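# Sort three desk objects onto matching low shelves

## Task

Take each of the three objects lying on the desk and set it on top of the low shelf that already holds objects of the same kind. The robot must not tip over or be left leaning, or the task fails. An object counts as placed only if it stays there on its own, without the robot holding it up.

## Robot and tools

ROBOT. A wheeled base that drives forward and back and turns in place but cannot move sideways. On it sits a lifting column carrying a head with two cameras and two six-joint arms, each with a two-finger gripper. Shoulder height S = 0.90 m + column_m. Folded, as at the start, the robot is 0.73 m long, 0.62 m wide and S + 0.43 m tall, and its front is 0.40 m ahead of the column.

FRAMES. Base frame: origin on the floor under the column, between the drive wheels; x forward, y left, z up. left_hand and right_hand are reported in this frame. Each is the point where the fingers meet, with the tips 8 mm beyond it. Its quat_wxyz maps (0,0,1) to the finger direction, and its y axis runs along the opening. The odometry frame is the base frame as it stood when the scene began.

execute_actions. Arguments: "actions", a list holding one action or none; an empty list only reports state and images. "cameras" is a list drawn from cam_head_left, cam_head_right, cam_left_wrist, cam_right_wrist, nav_camera and all. If it is omitted, null or ["all"], you get every camera; [] gives none. An action may contain "base", "joints" and "speeds", and all of its motions start together.
- base: exactly one key. translate_m is a relative drive from the current spot in metres, forward positive, -3 to 3. rotate_rad is a relative turn in place in radians, left (counter-clockwise) positive, -3.2 to 3.2.
- joints: a single dictionary for both arms, with absolute targets by name. column_m 0 to 0.8 m. head_tilt_rad -0.61 to 1.308, positive looks down. left_/right_joint1_rad -2.879 to 2.879; joint2 0 to 3.141; joint3 0 to 3.019; joint4 -1.692 to 1.57; joint5 -1.57 to 1.57; joint6 -2.094 to 2.094. left_/right_gripper_m 0 to 0.093, the gap between fingertips, where 0 is closed.
- speeds: top speeds for this action only. translate_m 0.05 to 0.8 m/s and rotate_rad 0.1 to 1 rad/s; the maximum is the default. Speeds have no effect on the arms.
A base move longer than 8.667 s is refused, and no action runs past 15 s. An unknown key or an out-of-range value refuses the whole call. Any joint left out may still be driving toward its earlier target.

ARM GEOMETRY. Joint1 turns about a forward axis through the shoulder tilted 0.524 rad up; positive swings the hand forward and down toward the robot's left. Joint5 swings the hand sideways, positive to the right. Joint6 rolls it, positive clockwise as seen from behind. In the reference pose (left joint1 -1.57, right joint1 +1.57, joints 5 and 6 at 0), each arm moves in a vertical plane 0.23 m to its side. Let a = j2 - 0.35, b = 1.05 + j2 - j3 and c = b - j4; c = 1.57 means fingers pointing straight down. The hand is then 0.12 + 0.39 sin a + 0.38 cos b + 0.25 cos c m ahead and S + 0.39 cos a - 0.38 sin b - 0.25 sin c m up. Example: j2, j3, j4 = 0.93, 0.78, 0.14 gives about 0.60 m ahead and 0.25 m below S. The real hand usually ends up to 5 cm lower and nearer the column (up to 12 cm with heavy or distant loads), so trust the reported hand position.

REACH AND LOADS. An empty hand reaches about 1 m from the shoulder. To reach the floor, set column_m to 0.3, point the fingers down 0.45 to 0.5 m ahead, then lower the column. Below 0.4 m height, a hand closer than about 0.45 m ahead hits the base housing. Loads are safest with the fingers pointing down and the hand near 0.4 to 0.6 m ahead. A gripper holds roughly 2 to 6 kg.

GRIPPING. The fingers are 7 cm long, and the gripper body is 10 cm wide and 7 cm thick. To grip, command an opening smaller than the object; off_target is then normal. A reading that stays 0.002 m or more above the target means something is held. Joint changes under about 0.03 rad (0.08 for joints 2 and 3) may not move the joint at all. For gentle contact, step about 0.05 rad per call, counted from your last target.

RESULTS. base_status and joint_status report how each motion ended. done means within tolerance; for the base it means the wheels turned the full amount even if they slipped. off_target means it stopped away from the target. contact_stop comes from the base (a stalled wheel) or the column (a touch). time_out is also possible. not_followed together with "joint command not followed" means a safety check held back an arm's targets. limit_stop_at_motor_heat means an arm stopped because of heat. on_its_own lists things you did not command. Other lines: joint_positions; hand positions; base_odometry (wheel counts only); turned_by_wheels versus turned_by_imu, where a clear mismatch means a collision or slip; base_tilt in degrees; motor_effort for the wheels in percent, with the peak in brackets; wheel_motors_off; joint torques; a pictures line giving the image order.

RECOVERY. After a base contact_stop, back up 0.05 m before trying again. When an arm is held back, move the joints it last moved at least 0.05 rad back. To stop an arm pushing, send its current positions back as targets. After the column stops on a touch, it refuses to go down until it has risen 0.2 m. Keeping the base pushing for about 3 s cuts the wheel motors for 2 s.

OTHER TOOLS. wait: seconds from 0 to 10, returns state and images. zoom_image: camera plus region [x0, y0, x1, y1] in pixels of that camera's latest full image, at most 504 by 504. read_manual: section "licences" only. finished_scene: scene, the number of the current scene; it ends the scene for good, so place everything first.

CAMERAS. The head cameras look ahead and tilt down by head_tilt_rad. The wrist cameras look along the fingers, angled 0.62 rad toward the hand's +x, with the fingertips at the centre of the picture. nav_camera sits at the front of the base, 0.23 m up.

AVOID. Letting the arms hit or press on each other. Dropping, slamming or shoving objects. Long hard pushes, which overheat motors and can make an arm fall. Running the base into furniture. Leaving an object resting only against the robot.

Each tool is called after "Request:" as name([rows], argument=value, ...), one row to a line, values as JSON.

## Session

Request:
execute_actions(actions=[])

Scene clock: 0.00 s.
Joint torques (N m, as the arm reports them, + toward a larger angle): no reading
base_odometry: x=+0.000 y=+0.000 heading=+0.000 (m, m, rad; odometry frame)
turned_by_wheels: +0.000 (rad since the last result)
turned_by_imu: +0.000 (rad since the last result)
base_tilt: forward=-0.3 right=+0.8 (deg)
base_status: not commanded
joint_positions: column_m=+0.553 head_tilt_rad=+0.891 left_joint1_rad=-1.572 left_joint2_rad=+0.902 left_joint3_rad=+0.390 left_joint4_rad=-0.912 left_joint5_rad=-0.023 left_joint6_rad=-0.039 left_gripper_m=+0.094 right_joint1_rad=+1.572 right_joint2_rad=+0.910 right_joint3_rad=+0.422 right_joint4_rad=-0.977 right_joint5_rad=-0.004 right_joint6_rad=-0.001 right_gripper_m=+0.094
joint_status: not commanded
wheel_motors_off: 0
motor_effort: left_wheel=+3 right_wheel=+4 (%)
left_hand: x=+0.1389 y=+0.2283 z=+1.2476 quat_wxyz=(+0.435, +0.012, -0.900, -0.019) (m; base frame)
right_hand: x=+0.1444 y=-0.2245 z=+1.2542 quat_wxyz=(+0.453, +0.000, -0.891, -0.002) (m; base frame)
pictures: cam_head_left, cam_head_right, cam_left_wrist, cam_right_wrist, nav_camera
Images, in order (width x height): cam_head_left 672x504, cam_head_right 672x504, cam_left_wrist 504x504, cam_right_wrist 504x504, nav_camera 672x504.

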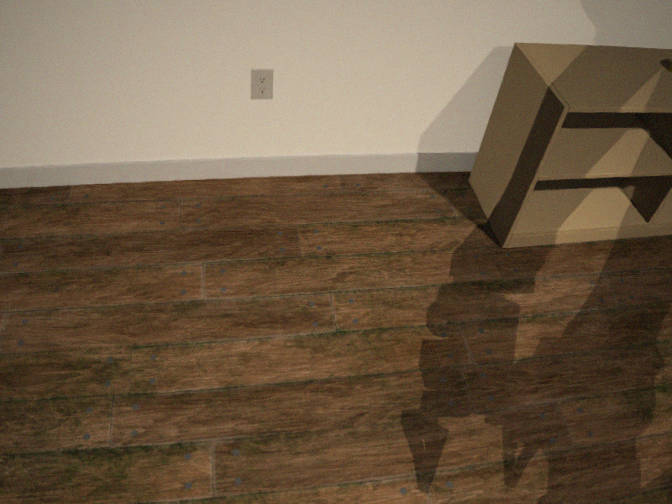

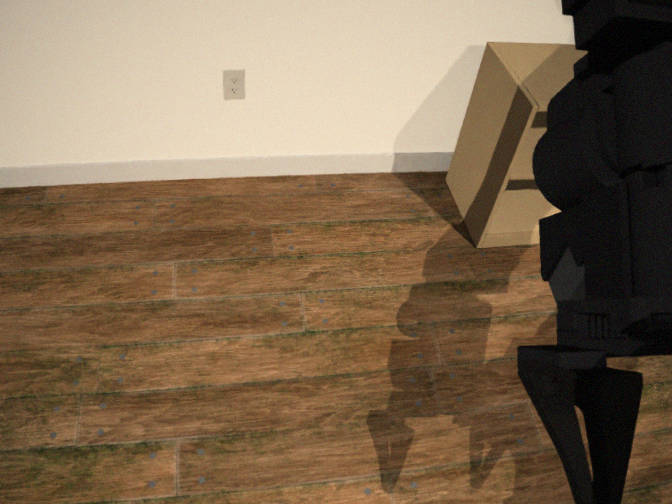

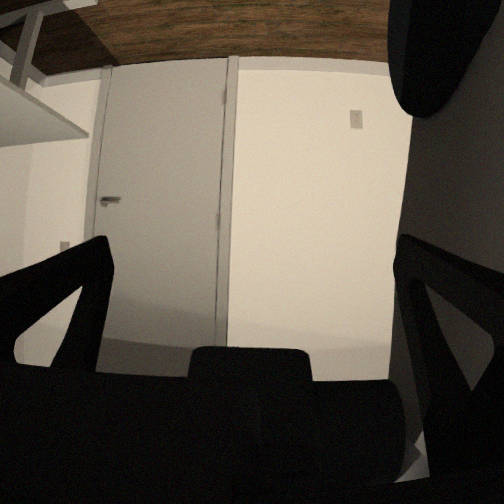

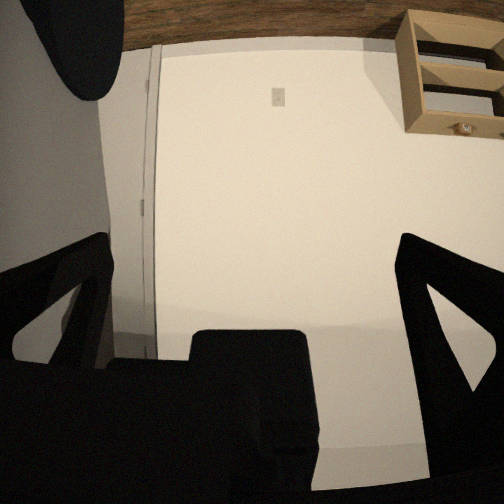

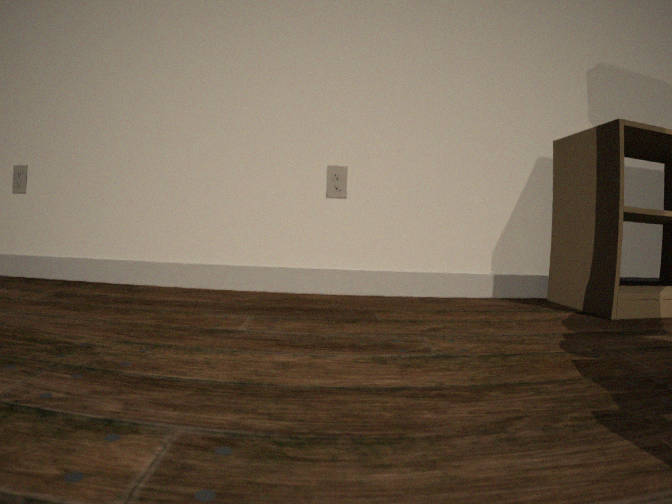

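Request:
execute_actions([
  {"base": {"rotate_rad": -1.0}, "joints": {"head_tilt_rad": 0.5}},
], cameras=["cam_head_left", "cam_left_wrist", "cam_right_wrist", "nav_camera"])

Scene clock: 6.67 s.
Joint torques (N m, as the arm reports them, + toward a larger angle): left_arm=[-0.49 -6.4  -1.33 -1.17 -0.02 -0.16] | right_arm=[ 0.3  -7.73 -0.65 -1.28 -0.01 -0.05]
base_odometry: x=+0.000 y=+0.000 heading=-0.999 (m, m, rad; odometry frame)
turned_by_wheels: -0.999 (rad since the last result)
turned_by_imu: -0.994 (rad since the last result)
base_tilt: forward=-0.2 right=+0.7 (deg)
base_status: done
joint_positions: column_m=+0.553 head_tilt_rad=+0.518 left_joint1_rad=-1.572 left_joint2_rad=+0.902 left_joint3_rad=+0.390 left_joint4_rad=-0.912 left_joint5_rad=-0.023 left_joint6_rad=-0.039 left_gripper_m=+0.094 right_joint1_rad=+1.572 right_joint2_rad=+0.910 right_joint3_rad=+0.422 right_joint4_rad=-0.977 right_joint5_rad=-0.004 right_joint6_rad=-0.001 right_gripper_m=+0.094
joint_status: all done
wheel_motors_off: 0
motor_effort: left_wheel=+5(44) right_wheel=-5(42) (%)
left_hand: x=+0.1389 y=+0.2283 z=+1.2476 quat_wxyz=(+0.435, +0.012, -0.900, -0.019) (m; base frame)
right_hand: x=+0.1444 y=-0.2245 z=+1.2542 quat_wxyz=(+0.453, +0.000, -0.891, -0.002) (m; base frame)
pictures: cam_head_left, cam_left_wrist, cam_right_wrist, nav_camera
camera_calibration (this result's frames):
cam_head_left: T_world_to_cam=[[-0.113546, -0.991839, 0.0579941, -0.0281109], [-0.467077, 0.00176977, -0.884215, 1.37281], [0.876896, -0.127486, -0.463466, 0.602031], [0, 0, 0, 1]] pos_world=[0.110098, 0.0464397, 1.49451]
Images, in order (width x height): cam_head_left 672x504, cam_left_wrist 504x504, cam_right_wrist 504x504, nav_camera 672x504.

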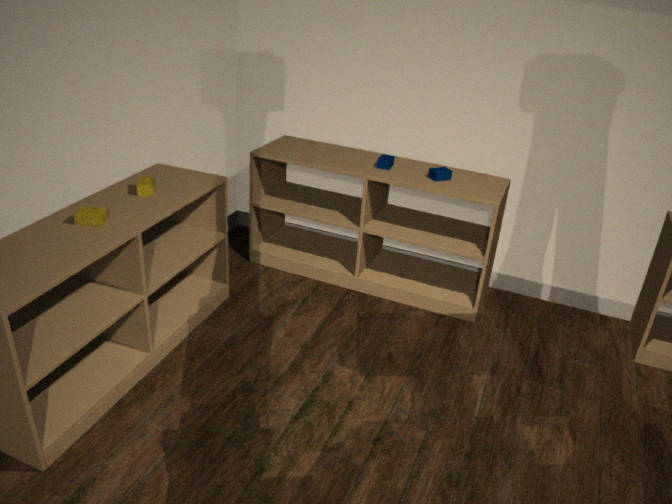

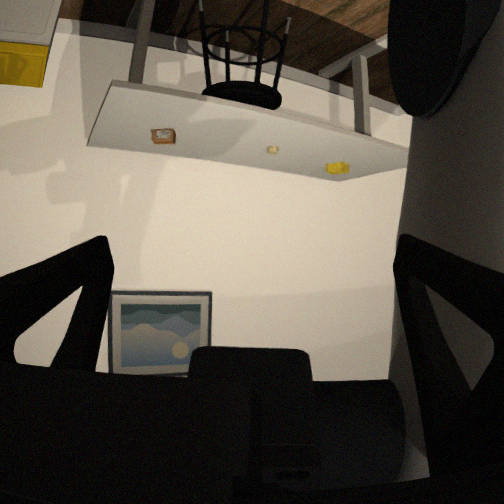

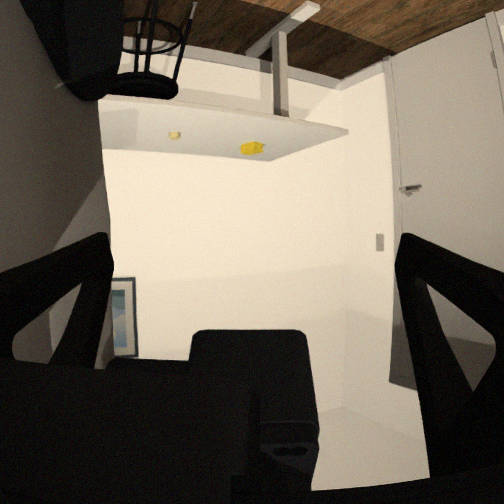

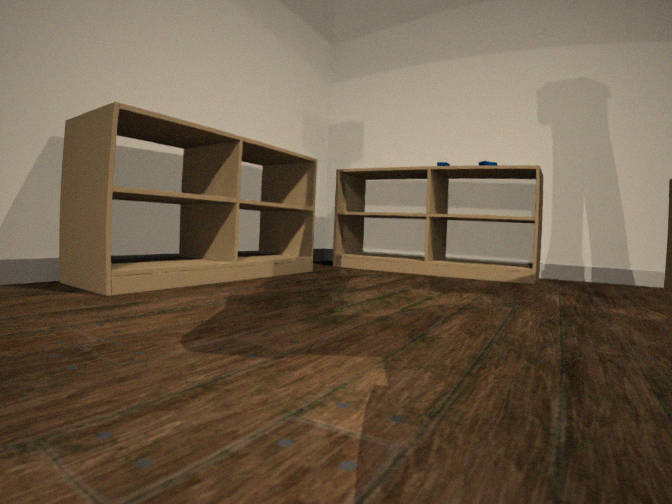

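Request:
zoom_image(camera="cam_left_wrist", region=[80, 60, 420, 200])

Request:
zoom_image(camera="cam_head_left", region=[40, 130, 500, 260])

Request:
execute_actions([
  {"base": {"rotate_rad": -1.0}},
], cameras=["cam_head_left", "nav_camera", "cam_right_wrist"])

Region (80, 60, 420, 200) of cam_left_wrist's 504x504 image, scaled by 1.482, with more detail than that image has; it fills the top 208 rows of this view, and the rest is white.

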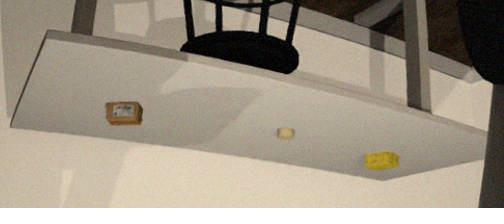

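Region (40, 130, 500, 260) of cam_head_left's 672x504 image, scaled by 1.096, with more detail than that image has; it fills the top 142 rows of this view, and the rest is white.

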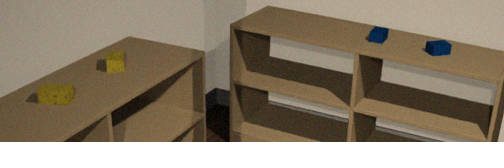

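Scene clock: 13.27 s.
Joint torques (N m, as the arm reports them, + toward a larger angle): left_arm=[ 0.   -7.21 -1.15 -1.37  0.02 -0.16] | right_arm=[ 0.16 -8.26 -0.57 -1.38  0.03 -0.03]
base_odometry: x=+0.000 y=+0.000 heading=-1.998 (m, m, rad; odometry frame)
turned_by_wheels: -0.999 (rad since the last result)
turned_by_imu: -0.998 (rad since the last result)
base_tilt: forward=-0.2 right=+0.7 (deg)
base_status: done
joint_positions: column_m=+0.553 head_tilt_rad=+0.518 left_joint1_rad=-1.572 left_joint2_rad=+0.902 left_joint3_rad=+0.390 left_joint4_rad=-0.912 left_joint5_rad=-0.023 left_joint6_rad=-0.039 left_gripper_m=+0.094 right_joint1_rad=+1.572 right_joint2_rad=+0.910 right_joint3_rad=+0.422 right_joint4_rad=-0.977 right_joint5_rad=-0.004 right_joint6_rad=-0.001 right_gripper_m=+0.094
joint_status: not commanded
wheel_motors_off: 0
motor_effort: left_wheel=+4(26) right_wheel=-5(29) (%)
left_hand: x=+0.1389 y=+0.2283 z=+1.2476 quat_wxyz=(+0.435, +0.012, -0.900, -0.019) (m; base frame)
right_hand: x=+0.1444 y=-0.2245 z=+1.2542 quat_wxyz=(+0.453, +0.000, -0.891, -0.002) (m; base frame)
pictures: cam_head_left, cam_right_wrist, nav_camera
camera_calibration (this result's frames):
cam_head_left: T_world_to_cam=[[-0.113546, -0.991839, 0.0579931, -0.0281094], [-0.46707, 0.00176977, -0.884219, 1.37282], [0.8769, -0.127486, -0.463459, 0.602019], [0, 0, 0, 1]] pos_world=[0.110099, 0.0464397, 1.49451]
Images, in order (width x height): cam_head_left 672x504, cam_right_wrist 504x504, nav_camera 672x504.

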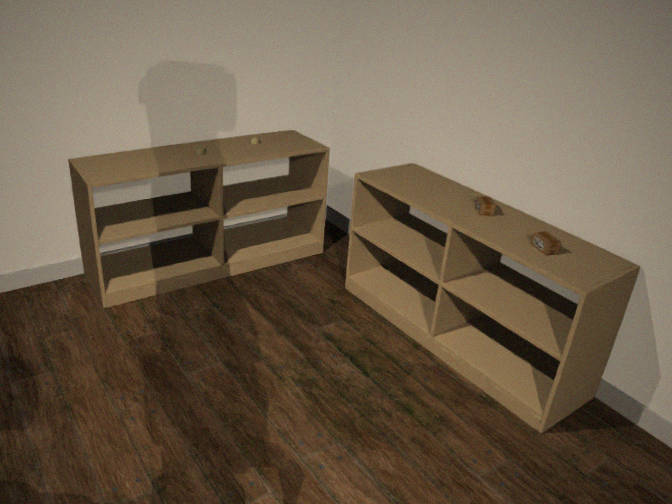

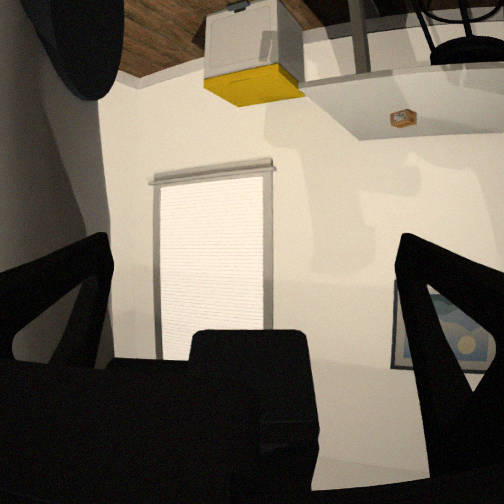

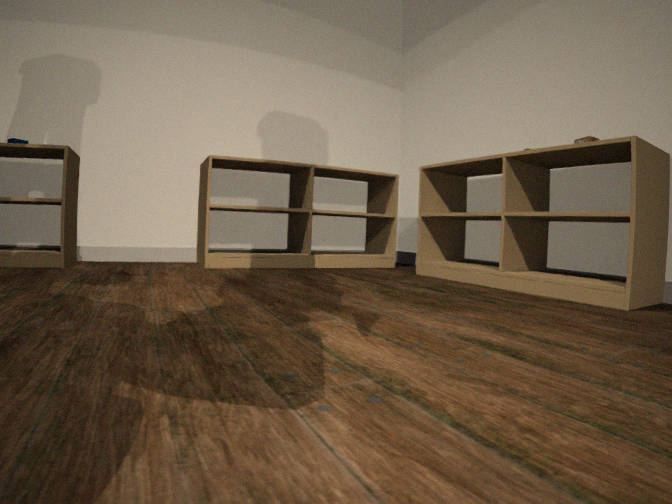

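Request:
execute_actions([
  {"base": {"rotate_rad": -2.2}},
], cameras=["cam_head_left", "cam_head_right", "nav_camera"])

Scene clock: 53.93 s.
Joint torques (N m, as the arm reports them, + toward a larger angle): left_arm=[-0.44 -7.43 -1.27 -1.26  0.03 -0.1 ] | right_arm=[ 0.35 -8.22 -0.72 -1.36  0.01 -0.06]
base_odometry: x=+0.000 y=+0.000 heading=+2.087 (m, m, rad; odometry frame)
turned_by_wheels: -2.199 (rad since the last result)
turned_by_imu: -2.199 (rad since the last result)
base_tilt: forward=-0.3 right=+0.6 (deg)
base_status: done
joint_positions: column_m=+0.553 head_tilt_rad=+0.518 left_joint1_rad=-1.572 left_joint2_rad=+0.902 left_joint3_rad=+0.390 left_joint4_rad=-0.912 left_joint5_rad=-0.023 left_joint6_rad=-0.039 left_gripper_m=+0.094 right_joint1_rad=+1.572 right_joint2_rad=+0.910 right_joint3_rad=+0.422 right_joint4_rad=-0.977 right_joint5_rad=-0.004 right_joint6_rad=-0.001 right_gripper_m=+0.094
joint_status: not commanded
wheel_motors_off: 0
motor_effort: left_wheel=+5(27) right_wheel=-5(27) (%)
left_hand: x=+0.1389 y=+0.2283 z=+1.2476 quat_wxyz=(+0.435, +0.012, -0.900, -0.019) (m; base frame)
right_hand: x=+0.1444 y=-0.2245 z=+1.2542 quat_wxyz=(+0.453, +0.000, -0.891, -0.002) (m; base frame)
pictures: cam_head_left, cam_head_right, nav_camera
camera_calibration (this result's frames):
cam_head_left: T_world_to_cam=[[-0.113547, -0.991839, 0.0579917, -0.0281072], [-0.467058, 0.00176977, -0.884225, 1.37282], [0.876906, -0.127486, -0.463448, 0.602002], [0, 0, 0, 1]] pos_world=[0.110099, 0.0464397, 1.49451]
cam_head_right: T_world_to_cam=[[-0.0804516, -0.994976, 0.0595872, -0.124377], [-0.468638, -0.0150038, -0.883263, 1.36795], [0.879719, -0.0989848, -0.465076, 0.600322], [0, 0, 0, 1]] pos_world=[0.102954, -0.0438043, 1.49487]
Images, in order (width x height): cam_head_left 672x504, cam_head_right 672x504, nav_camera 672x504.

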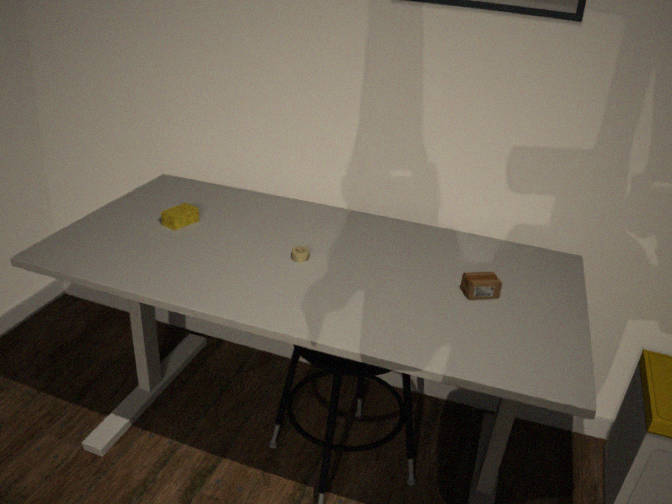

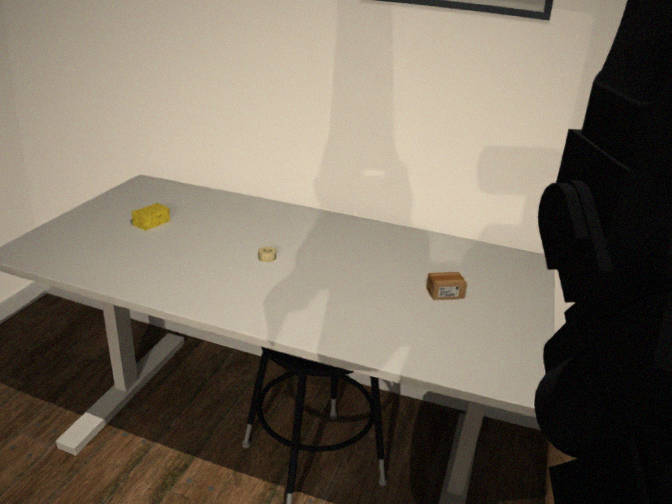

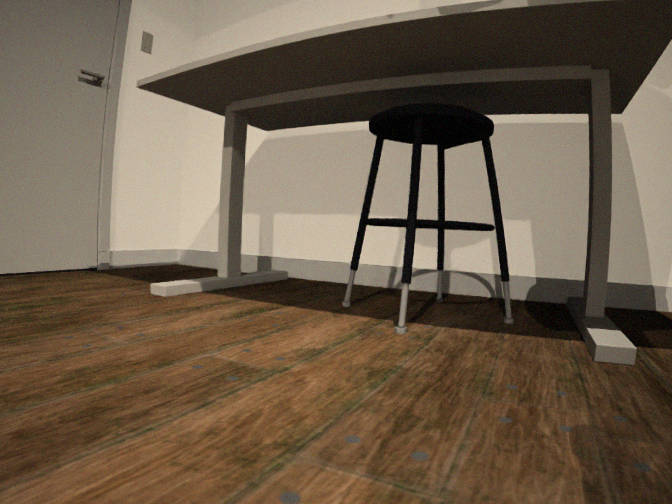

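Request:
execute_actions([
  {"base": {"translate_m": 0.84}, "joints": {"column_m": 0.5, "head_tilt_rad": 0.85, "left_joint1_rad": -1.54, "left_joint2_rad": 1.667, "left_joint3_rad": 1.56, "left_joint4_rad": -0.413, "left_joint5_rad": 0, "left_joint6_rad": 0, "right_joint1_rad": 1.54, "right_joint2_rad": 1.667, "right_joint3_rad": 1.56, "right_joint4_rad": -0.413, "right_joint5_rad": 0, "right_joint6_rad": 0}},
], cameras=["nav_camera"])

Request:
execute_actions([
  {"base": {"rotate_rad": -0.45}},
])

Scene clock: 145.83 s.
Joint torques (N m, as the arm reports them, + toward a larger angle): left_arm=[  1.07 -21.47   3.47   1.05   0.09  -0.06] | right_arm=[ -0.71 -18.38   4.21   0.26   0.15  -0.02]
base_odometry: x=-0.415 y=+0.731 heading=+2.087 (m, m, rad; odometry frame)
turned_by_wheels: +0.000 (rad since the last result)
turned_by_imu: +0.000 (rad since the last result)
base_tilt: forward=-0.2 right=+0.7 (deg)
base_status: done
joint_positions: column_m=+0.500 head_tilt_rad=+0.852 left_joint1_rad=-1.548 left_joint2_rad=+1.665 left_joint3_rad=+1.552 left_joint4_rad=-0.418 left_joint5_rad=-0.002 left_joint6_rad=-0.006 left_gripper_m=+0.094 right_joint1_rad=+1.547 right_joint2_rad=+1.670 right_joint3_rad=+1.556 right_joint4_rad=-0.416 right_joint5_rad=-0.003 right_joint6_rad=-0.001 right_gripper_m=+0.094
joint_status: all done
wheel_motors_off: 0
motor_effort: left_wheel=-2(52) right_wheel=-1(50) (%)
left_hand: x=+0.6467 y=+0.2409 z=+0.9020 quat_wxyz=(+0.004, +0.009, -1.000, -0.011) (m; base frame)
right_hand: x=+0.6474 y=-0.2422 z=+0.9004 quat_wxyz=(+0.003, -0.005, -1.000, +0.009) (m; base frame)
pictures: nav_camera
Images, in order (width x height): nav_camera 672x504.

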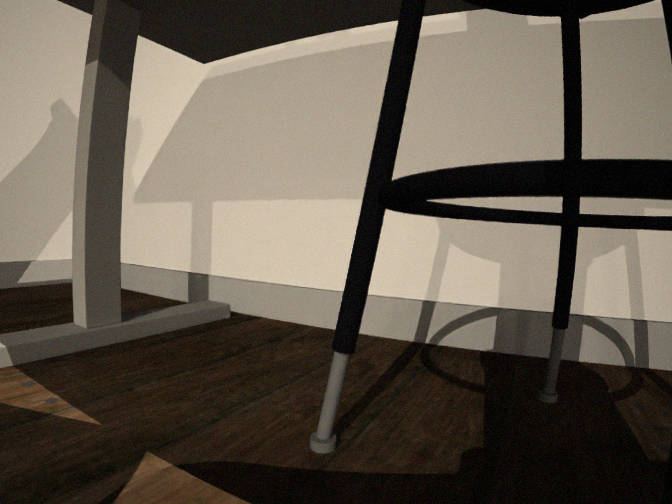

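Scene clock: 147.90 s.
Joint torques (N m, as the arm reports them, + toward a larger angle): left_arm=[  0.17 -21.24   3.48   0.9    0.05  -0.06] | right_arm=[  0.29 -18.72   4.29   0.33   0.14  -0.03]
base_odometry: x=-0.415 y=+0.731 heading=+1.638 (m, m, rad; odometry frame)
turned_by_wheels: -0.449 (rad since the last result)
turned_by_imu: -0.444 (rad since the last result)
base_tilt: forward=-0.2 right=+0.8 (deg)
base_status: done
joint_positions: column_m=+0.500 head_tilt_rad=+0.852 left_joint1_rad=-1.540 left_joint2_rad=+1.665 left_joint3_rad=+1.552 left_joint4_rad=-0.418 left_joint5_rad=-0.001 left_joint6_rad=-0.006 left_gripper_m=+0.094 right_joint1_rad=+1.535 right_joint2_rad=+1.670 right_joint3_rad=+1.556 right_joint4_rad=-0.416 right_joint5_rad=-0.002 right_joint6_rad=-0.001 right_gripper_m=+0.094
joint_status: not commanded
wheel_motors_off: 0
motor_effort: left_wheel=+5(45) right_wheel=-6(55) (%)
left_hand: x=+0.6466 y=+0.2467 z=+0.9021 quat_wxyz=(+0.004, +0.011, -1.000, -0.014) (m; base frame)
right_hand: x=+0.6473 y=-0.2506 z=+0.9006 quat_wxyz=(+0.003, -0.008, -1.000, +0.014) (m; base frame)
pictures: cam_head_left, cam_head_right, cam_left_wrist, cam_right_wrist, nav_camera
camera_calibration (this result's frames):
cam_head_left: T_world_to_cam=[[-0.0882774, -0.991839, 0.0919948, -0.0768228], [-0.730997, 0.00176977, -0.682378, 1.03915], [0.676646, -0.127486, -0.725188, 0.976375], [0, 0, 0, 1]] pos_world=[0.092175, 0.0464397, 1.42422]
cam_head_right: T_world_to_cam=[[-0.0564863, -0.994976, 0.0826583, -0.156697], [-0.732175, -0.0150038, -0.680952, 1.03362], [0.678771, -0.0989848, -0.727649, 0.97588], [0, 0, 0, 1]] pos_world=[0.085541, -0.0438043, 1.42689]
cam_left_wrist: T_world_to_cam=[[0.0230692, -0.999461, -0.0233606, 0.25013], [-0.807388, -0.0324057, 0.589131, 0.00194552], [-0.58957, 0.00527034, -0.8077, 1.23369], [0, 0, 0, 1]] pos_world=[0.723145, 0.243557, 1.00115]
cam_right_wrist: T_world_to_cam=[[-0.00782743, -0.999708, 0.0228454, -0.270835], [-0.793972, 0.020102, 0.607622, -0.0318401], [-0.607904, -0.0133825, -0.793898, 1.22513], [0, 0, 0, 1]] pos_world=[0.71736, -0.25372, 0.998161]
Images, in order (width x height): cam_head_left 672x504, cam_head_right 672x504, cam_left_wrist 504x504, cam_right_wrist 504x504, nav_camera 672x504.

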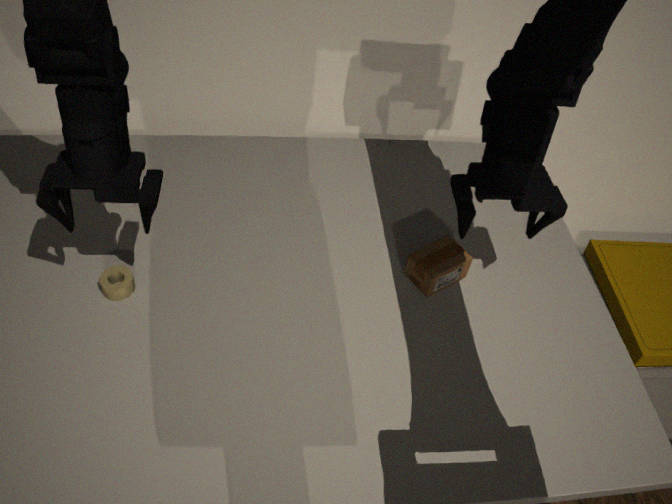

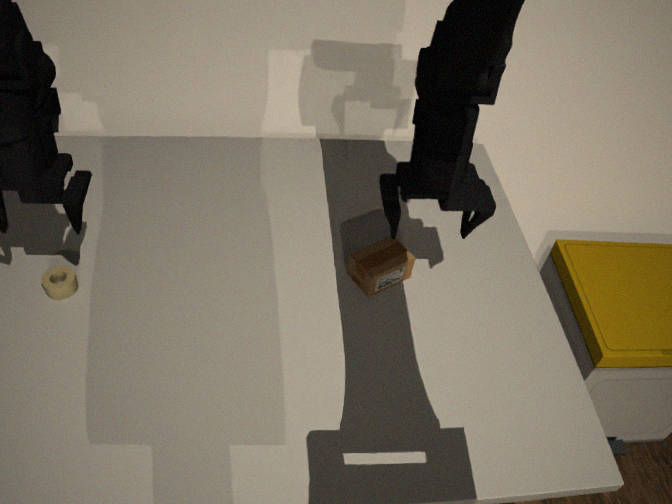

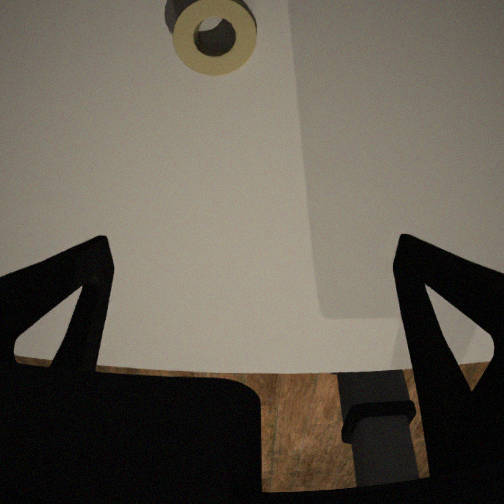

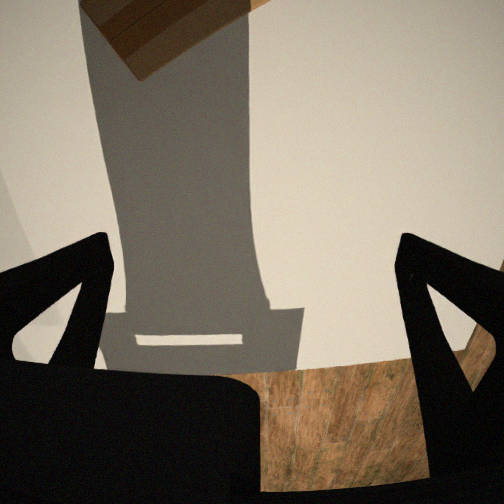

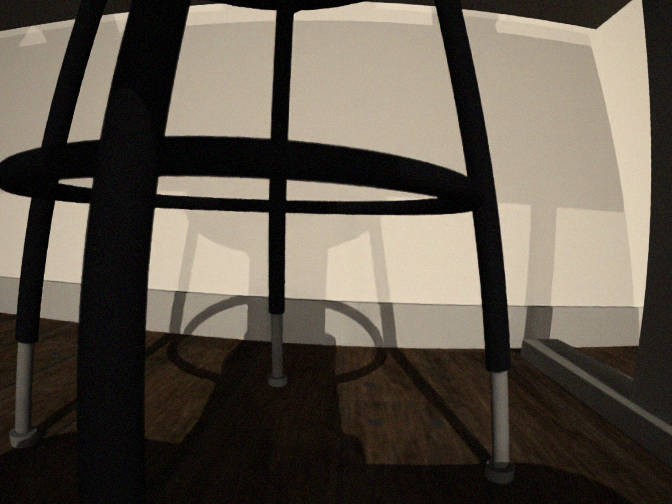

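Request:
zoom_image(camera="cam_head_left", region=[380, 210, 500, 310])

Request:
zoom_image(camera="cam_head_right", region=[320, 210, 440, 310])

Region (380, 210, 500, 310) of cam_head_left's 672x504 image, scaled by 4.200, with more detail than that image has.

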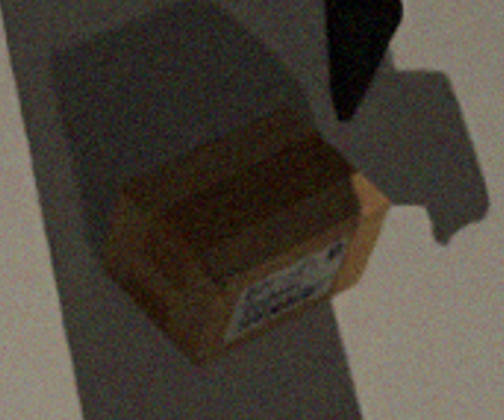

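Region (320, 210, 440, 310) of cam_head_right's 672x504 image, scaled by 4.200, with more detail than that image has.

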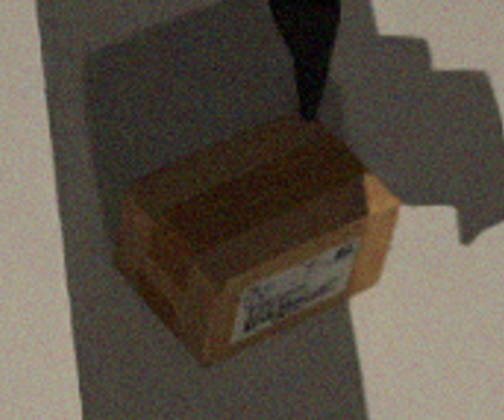

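Request:
execute_actions([
  {"joints": {"column_m": 0.42, "left_joint1_rad": -1.497, "left_joint2_rad": 1.722, "left_joint3_rad": 1.737, "left_joint4_rad": -0.533, "right_joint1_rad": 1.59, "right_joint2_rad": 1.74, "right_joint3_rad": 1.792, "right_joint4_rad": -0.572, "right_joint6_rad": 1.05}},
], cameras=["cam_head_left", "cam_left_wrist", "cam_right_wrist"])

Scene clock: 199.47 s.
Joint torques (N m, as the arm reports them, + toward a larger angle): left_arm=[  0.27 -21.58   4.98   0.45   0.02  -0.12] | right_arm=[  0.32 -20.48   5.89   0.06   0.18   0.05]
base_odometry: x=-0.415 y=+0.731 heading=+1.638 (m, m, rad; odometry frame)
turned_by_wheels: +0.000 (rad since the last result)
turned_by_imu: +0.002 (rad since the last result)
base_tilt: forward=-0.2 right=+0.8 (deg)
base_status: not commanded
joint_positions: column_m=+0.420 head_tilt_rad=+0.852 left_joint1_rad=-1.498 left_joint2_rad=+1.704 left_joint3_rad=+1.723 left_joint4_rad=-0.526 left_joint5_rad=-0.001 left_joint6_rad=-0.006 left_gripper_m=+0.094 right_joint1_rad=+1.595 right_joint2_rad=+1.740 right_joint3_rad=+1.784 right_joint4_rad=-0.567 right_joint5_rad=-0.002 right_joint6_rad=+1.036 right_gripper_m=+0.094
joint_status: all done
wheel_motors_off: 0
motor_effort: left_wheel=+8(7) right_wheel=-9(10) (%)
left_hand: x=+0.7000 y=+0.2785 z=+0.8321 quat_wxyz=(-0.008, +0.021, -0.999, -0.032) (m; base frame)
right_hand: x=+0.7080 y=-0.2069 z=+0.8222 quat_wxyz=(+0.006, -0.490, -0.872, -0.010) (m; base frame)
pictures: cam_head_left, cam_left_wrist, cam_right_wrist
camera_calibration (this result's frames):
cam_head_left: T_world_to_cam=[[-0.0882774, -0.991839, 0.0919948, -0.0694634], [-0.730997, 0.00176977, -0.682378, 0.984563], [0.676646, -0.127486, -0.725188, 0.918362], [0, 0, 0, 1]] pos_world=[0.092175, 0.0464397, 1.34422]
cam_left_wrist: T_world_to_cam=[[0.044127, -0.997235, -0.0597898, 0.293942], [-0.820459, -0.0703214, 0.567364, 0.125198], [-0.57, 0.024019, -0.821294, 1.20081], [0, 0, 0, 1]] pos_world=[0.774214, 0.273091, 0.932763]
cam_right_wrist: T_world_to_cam=[[-0.849701, -0.52696, -0.0179196, 0.502479], [-0.423761, 0.662285, 0.617904, -0.0745296], [-0.313743, 0.532627, -0.786049, 1.0986], [0, 0, 0, 1]] pos_world=[0.740053, -0.271, 0.918612]
Images, in order (width x height): cam_head_left 672x504, cam_left_wrist 504x504, cam_right_wrist 504x504.

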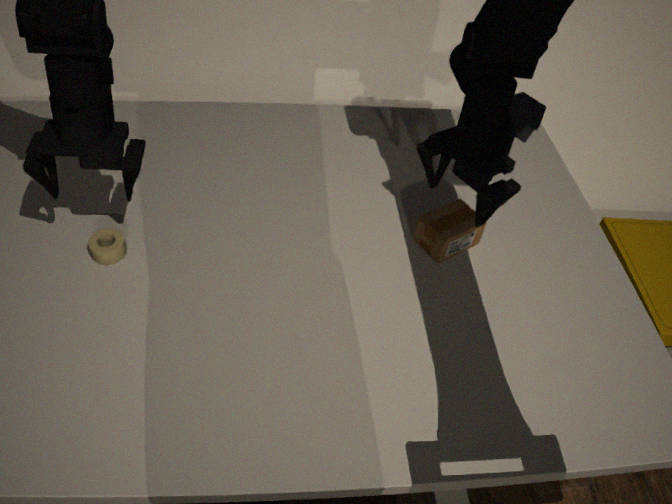

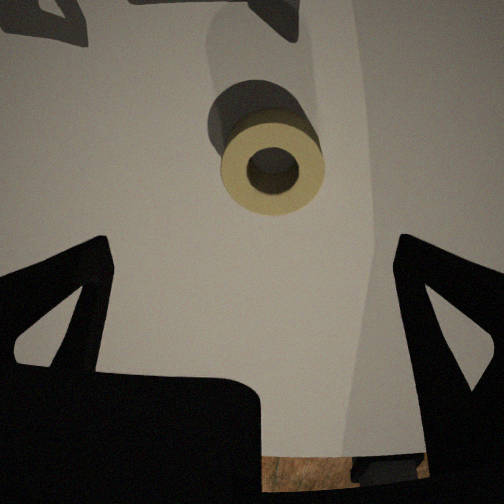

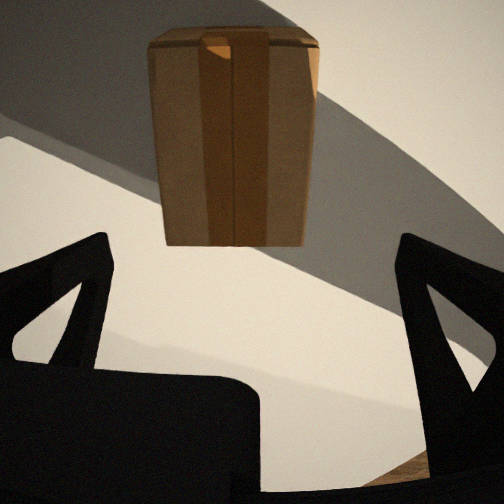

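Request:
execute_actions([
  {"joints": {"column_m": 0.375, "left_joint1_rad": -1.51, "left_joint2_rad": 1.772, "left_joint3_rad": 1.765, "left_joint4_rad": -0.52}},
], cameras=["cam_head_left", "cam_left_wrist", "cam_right_wrist"])

Scene clock: 247.70 s.
Joint torques (N m, as the arm reports them, + toward a larger angle): left_arm=[  0.75 -20.46   5.02   0.7    0.02  -0.13] | right_arm=[ -0.09 -20.16   5.82  -0.13   0.15   0.05]
base_odometry: x=-0.415 y=+0.731 heading=+1.638 (m, m, rad; odometry frame)
turned_by_wheels: +0.000 (rad since the last result)
turned_by_imu: +0.001 (rad since the last result)
base_tilt: forward=-0.3 right=+0.7 (deg)
base_status: not commanded
joint_positions: column_m=+0.375 head_tilt_rad=+0.852 left_joint1_rad=-1.498 left_joint2_rad=+1.746 left_joint3_rad=+1.744 left_joint4_rad=-0.525 left_joint5_rad=-0.001 left_joint6_rad=-0.006 left_gripper_m=+0.094 right_joint1_rad=+1.595 right_joint2_rad=+1.740 right_joint3_rad=+1.784 right_joint4_rad=-0.567 right_joint5_rad=-0.002 right_joint6_rad=+1.036 right_gripper_m=+0.094
joint_status: all done
wheel_motors_off: 0
motor_effort: left_wheel=+6(8) right_wheel=-9(10) (%)
left_hand: x=+0.6913 y=+0.2788 z=+0.7673 quat_wxyz=(+0.002, +0.021, -0.999, -0.032) (m; base frame)
right_hand: x=+0.7080 y=-0.2069 z=+0.7772 quat_wxyz=(+0.006, -0.490, -0.872, -0.010) (m; base frame)
pictures: cam_head_left, cam_left_wrist, cam_right_wrist
camera_calibration (this result's frames):
cam_head_left: T_world_to_cam=[[-0.0882774, -0.991839, 0.0919948, -0.0653247], [-0.730998, 0.00176977, -0.682378, 0.953863], [0.676646, -0.127486, -0.725188, 0.885736], [0, 0, 0, 1]] pos_world=[0.092175, 0.0464397, 1.29923]
cam_left_wrist: T_world_to_cam=[[0.0438149, -0.997279, -0.059285, 0.290655], [-0.808789, -0.0702439, 0.583889, 0.134032], [-0.586465, 0.022366, -0.809666, 1.14562], [0, 0, 0, 1]] pos_world=[0.767532, 0.273657, 0.866538]
cam_right_wrist: T_world_to_cam=[[-0.849701, -0.52696, -0.0179196, 0.501673], [-0.423761, 0.662285, 0.617904, -0.0467306], [-0.313743, 0.532627, -0.786049, 1.06324], [0, 0, 0, 1]] pos_world=[0.740053, -0.271, 0.873623]
Images, in order (width x height): cam_head_left 672x504, cam_left_wrist 504x504, cam_right_wrist 504x504.

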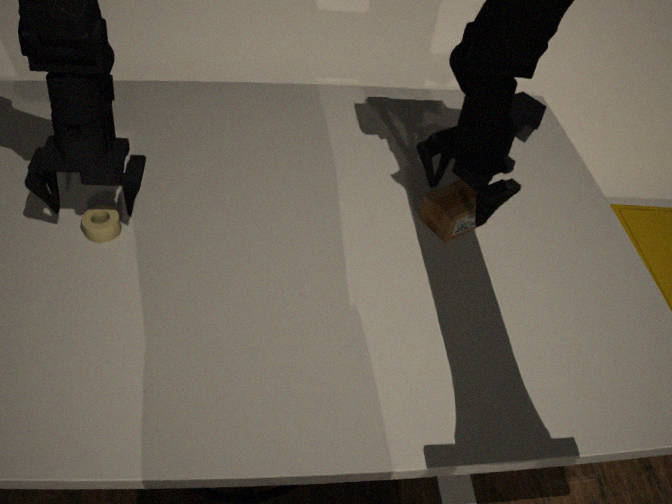

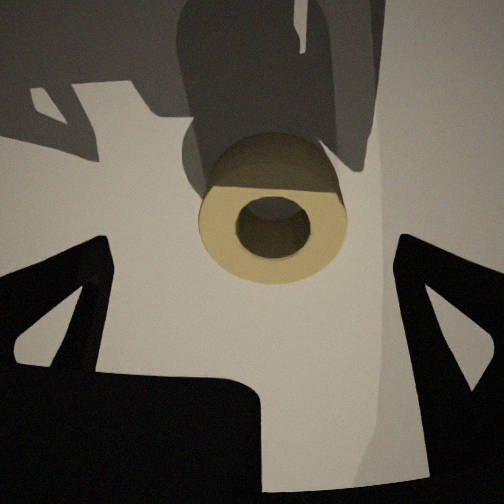

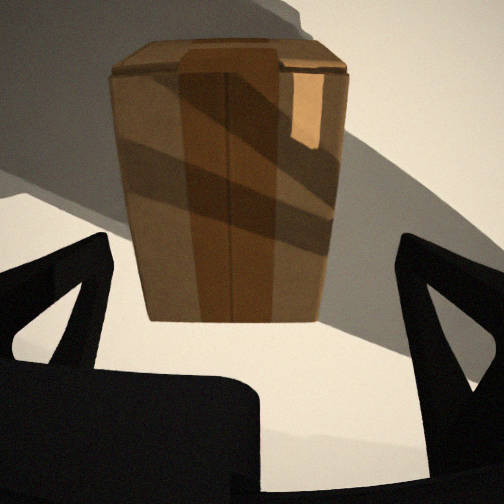

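Request:
execute_actions([
  {"joints": {"column_m": 0.347}},
], cameras=["cam_left_wrist", "cam_right_wrist"])

Request:
execute_actions([
  {"joints": {"left_gripper_m": 0.03, "right_gripper_m": 0.04}},
], cameras=["cam_head_left", "cam_left_wrist", "cam_right_wrist"])

Scene clock: 272.33 s.
Joint torques (N m, as the arm reports them, + toward a larger angle): left_arm=[ -0.26 -21.06   5.17   0.98   0.02  -0.09] | right_arm=[  0.8  -20.21   5.75   0.1    0.21   0.05]
base_odometry: x=-0.415 y=+0.731 heading=+1.638 (m, m, rad; odometry frame)
turned_by_wheels: +0.000 (rad since the last result)
turned_by_imu: +0.001 (rad since the last result)
base_tilt: forward=-0.2 right=+0.8 (deg)
base_status: not commanded
joint_positions: column_m=+0.347 head_tilt_rad=+0.852 left_joint1_rad=-1.498 left_joint2_rad=+1.746 left_joint3_rad=+1.744 left_joint4_rad=-0.525 left_joint5_rad=-0.001 left_joint6_rad=-0.006 left_gripper_m=+0.094 right_joint1_rad=+1.595 right_joint2_rad=+1.740 right_joint3_rad=+1.784 right_joint4_rad=-0.567 right_joint5_rad=-0.002 right_joint6_rad=+1.036 right_gripper_m=+0.094
joint_status: all done
wheel_motors_off: 0
motor_effort: left_wheel=+7(8) right_wheel=-10(10) (%)
left_hand: x=+0.6913 y=+0.2788 z=+0.7393 quat_wxyz=(+0.002, +0.021, -0.999, -0.032) (m; base frame)
right_hand: x=+0.7080 y=-0.2069 z=+0.7492 quat_wxyz=(+0.006, -0.490, -0.872, -0.010) (m; base frame)
pictures: cam_left_wrist, cam_right_wrist
camera_calibration (this result's frames):
cam_left_wrist: T_world_to_cam=[[0.0438149, -0.997279, -0.059285, 0.288995], [-0.808789, -0.0702439, 0.583889, 0.15038], [-0.586465, 0.022366, -0.809666, 1.12295], [0, 0, 0, 1]] pos_world=[0.767532, 0.273657, 0.838539]
cam_right_wrist: T_world_to_cam=[[-0.849701, -0.52696, -0.0179196, 0.501171], [-0.423761, 0.662285, 0.617904, -0.0294297], [-0.313743, 0.532627, -0.786049, 1.04123], [0, 0, 0, 1]] pos_world=[0.740053, -0.271, 0.845624]
Images, in order (width x height): cam_left_wrist 504x504, cam_right_wrist 504x504.

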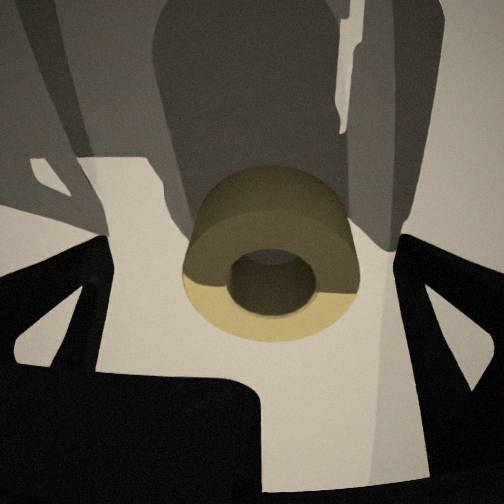

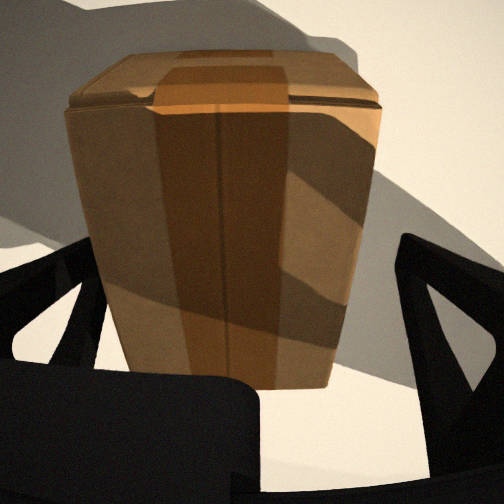

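Scene clock: 272.97 s.
Joint torques (N m, as the arm reports them, + toward a larger angle): left_arm=[  0.36 -20.5    5.01   0.94   0.01  -0.1 ] | right_arm=[ -0.02 -20.24   5.86  -0.06   0.19   0.06]
base_odometry: x=-0.415 y=+0.731 heading=+1.638 (m, m, rad; odometry frame)
turned_by_wheels: +0.000 (rad since the last result)
turned_by_imu: +0.000 (rad since the last result)
base_tilt: forward=-0.3 right=+0.7 (deg)
base_status: not commanded
joint_positions: column_m=+0.347 head_tilt_rad=+0.852 left_joint1_rad=-1.498 left_joint2_rad=+1.746 left_joint3_rad=+1.744 left_joint4_rad=-0.525 left_joint5_rad=+0.000 left_joint6_rad=-0.006 left_gripper_m=+0.048 right_joint1_rad=+1.595 right_joint2_rad=+1.740 right_joint3_rad=+1.784 right_joint4_rad=-0.567 right_joint5_rad=-0.002 right_joint6_rad=+1.037 right_gripper_m=+0.059
joint_status: left_gripper_m off_target (ended at +0.048, target +0.030); right_gripper_m off_target (ended at +0.059, target +0.040)
wheel_motors_off: 0
motor_effort: left_wheel=+8(10) right_wheel=-10(10) (%)
left_hand: x=+0.6913 y=+0.2788 z=+0.7393 quat_wxyz=(+0.002, +0.021, -0.999, -0.031) (m; base frame)
right_hand: x=+0.7080 y=-0.2069 z=+0.7492 quat_wxyz=(+0.006, -0.490, -0.871, -0.010) (m; base frame)
pictures: cam_head_left, cam_left_wrist, cam_right_wrist
camera_calibration (this result's frames):
cam_head_left: T_world_to_cam=[[-0.0882774, -0.991839, 0.0919948, -0.0627489], [-0.730998, 0.00176977, -0.682378, 0.934757], [0.676646, -0.127486, -0.725188, 0.865432], [0, 0, 0, 1]] pos_world=[0.092175, 0.0464397, 1.27123]
cam_left_wrist: T_world_to_cam=[[0.0438167, -0.997302, -0.0589042, 0.288653], [-0.808797, -0.0700222, 0.583905, 0.150312], [-0.586454, 0.0220567, -0.809682, 1.12304], [0, 0, 0, 1]] pos_world=[0.767533, 0.273629, 0.838538]
cam_right_wrist: T_world_to_cam=[[-0.850304, -0.525988, -0.0178974, 0.501782], [-0.422987, 0.662769, 0.617916, -0.0298862], [-0.313154, 0.532986, -0.786041, 1.04088], [0, 0, 0, 1]] pos_world=[0.739983, -0.271037, 0.845623]
Images, in order (width x height): cam_head_left 672x504, cam_left_wrist 504x504, cam_right_wrist 504x504.

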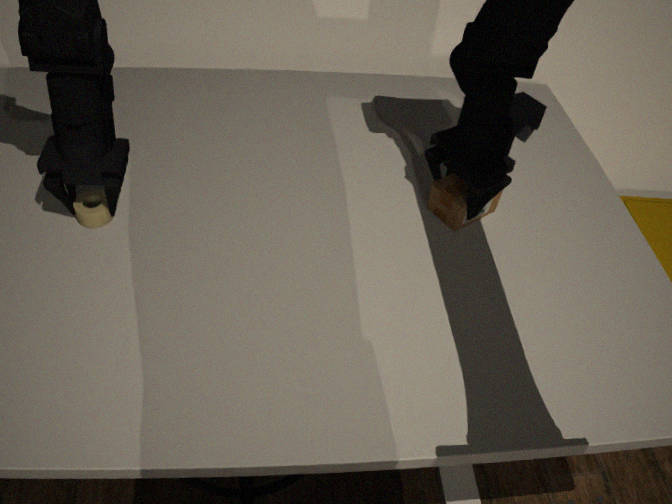

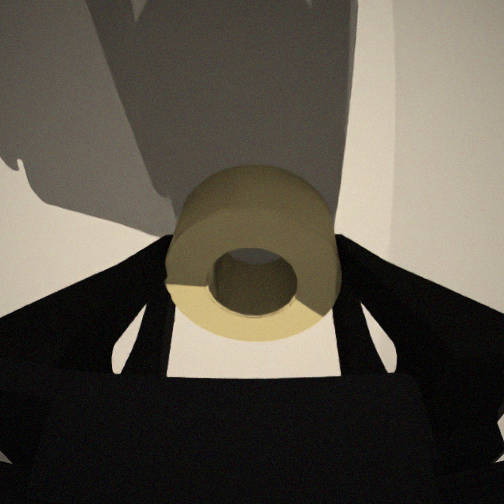

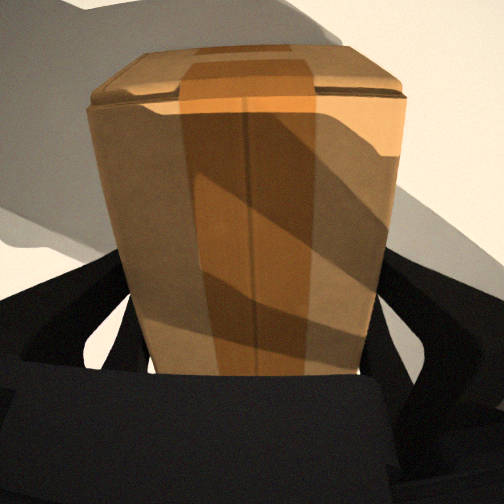

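Request:
execute_actions([
  {"joints": {"column_m": 0.375}},
], cameras=[])

Request:
execute_actions([
  {"base": {"rotate_rad": -0.245}, "joints": {"column_m": 0.39}},
], cameras=["cam_head_left"])

Scene clock: 376.93 s.
Joint torques (N m, as the arm reports them, + toward a larger angle): left_arm=[  0.   -20.86   5.34   0.77  -0.02  -0.09] | right_arm=[  0.74 -20.18   5.69  -0.06   0.17   0.05]
base_odometry: x=-0.415 y=+0.731 heading=+1.638 (m, m, rad; odometry frame)
turned_by_wheels: +0.000 (rad since the last result)
turned_by_imu: +0.001 (rad since the last result)
base_tilt: forward=-0.3 right=+0.7 (deg)
base_status: not commanded
joint_positions: column_m=+0.375 head_tilt_rad=+0.852 left_joint1_rad=-1.498 left_joint2_rad=+1.747 left_joint3_rad=+1.744 left_joint4_rad=-0.525 left_joint5_rad=+0.000 left_joint6_rad=-0.006 left_gripper_m=+0.048 right_joint1_rad=+1.595 right_joint2_rad=+1.740 right_joint3_rad=+1.784 right_joint4_rad=-0.567 right_joint5_rad=-0.002 right_joint6_rad=+1.037 right_gripper_m=+0.059
joint_status: all done
wheel_motors_off: 0
motor_effort: left_wheel=+9(8) right_wheel=-10(10) (%)
left_hand: x=+0.6909 y=+0.2788 z=+0.7668 quat_wxyz=(+0.002, +0.021, -0.999, -0.031) (m; base frame)
right_hand: x=+0.7080 y=-0.2069 z=+0.7771 quat_wxyz=(+0.006, -0.490, -0.871, -0.010) (m; base frame)
pictures: none
No camera images: the call's "cameras" was empty. Leave "cameras" out to get every camera's image.

Scene clock: 378.50 s.
Joint torques (N m, as the arm reports them, + toward a larger angle): left_arm=[  0.65 -20.62   4.9    0.82  -0.04  -0.08] | right_arm=[  1.15 -19.92   5.86   0.01   0.19   0.09]
base_odometry: x=-0.415 y=+0.731 heading=+1.394 (m, m, rad; odometry frame)
turned_by_wheels: -0.244 (rad since the last result)
turned_by_imu: -0.244 (rad since the last result)
base_tilt: forward=-0.3 right=+0.7 (deg)
base_status: done
joint_positions: column_m=+0.390 head_tilt_rad=+0.852 left_joint1_rad=-1.514 left_joint2_rad=+1.749 left_joint3_rad=+1.744 left_joint4_rad=-0.525 left_joint5_rad=+0.000 left_joint6_rad=-0.006 left_gripper_m=+0.048 right_joint1_rad=+1.584 right_joint2_rad=+1.740 right_joint3_rad=+1.784 right_joint4_rad=-0.567 right_joint5_rad=-0.002 right_joint6_rad=+1.037 right_gripper_m=+0.059
joint_status: all done
wheel_motors_off: 0
motor_effort: left_wheel=+5(23) right_wheel=-7(34) (%)
left_hand: x=+0.6901 y=+0.2674 z=+0.7799 quat_wxyz=(+0.003, +0.017, -1.000, -0.025) (m; base frame)
right_hand: x=+0.7079 y=-0.2153 z=+0.7919 quat_wxyz=(+0.003, -0.493, -0.870, -0.006) (m; base frame)
pictures: cam_head_left
camera_calibration (this result's frames):
cam_head_left: T_world_to_cam=[[-0.0882773, -0.991839, 0.0919948, -0.0666932], [-0.730998, 0.00176977, -0.682377, 0.964013], [0.676646, -0.127486, -0.725188, 0.896524], [0, 0, 0, 1]] pos_world=[0.092175, 0.0464397, 1.3141]
Images, in order (width x height): cam_head_left 672x504.

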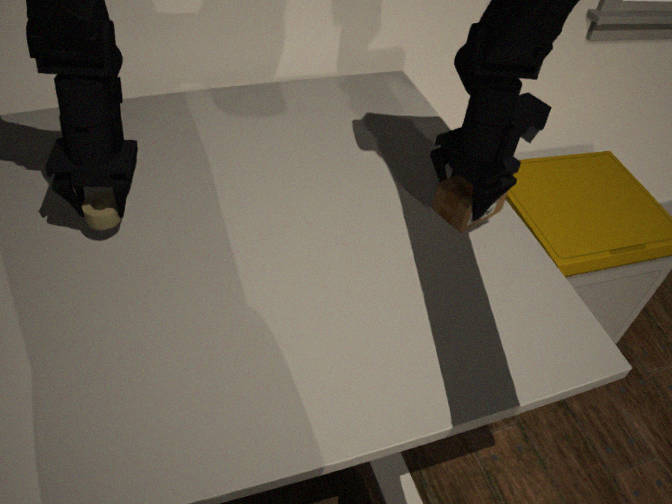

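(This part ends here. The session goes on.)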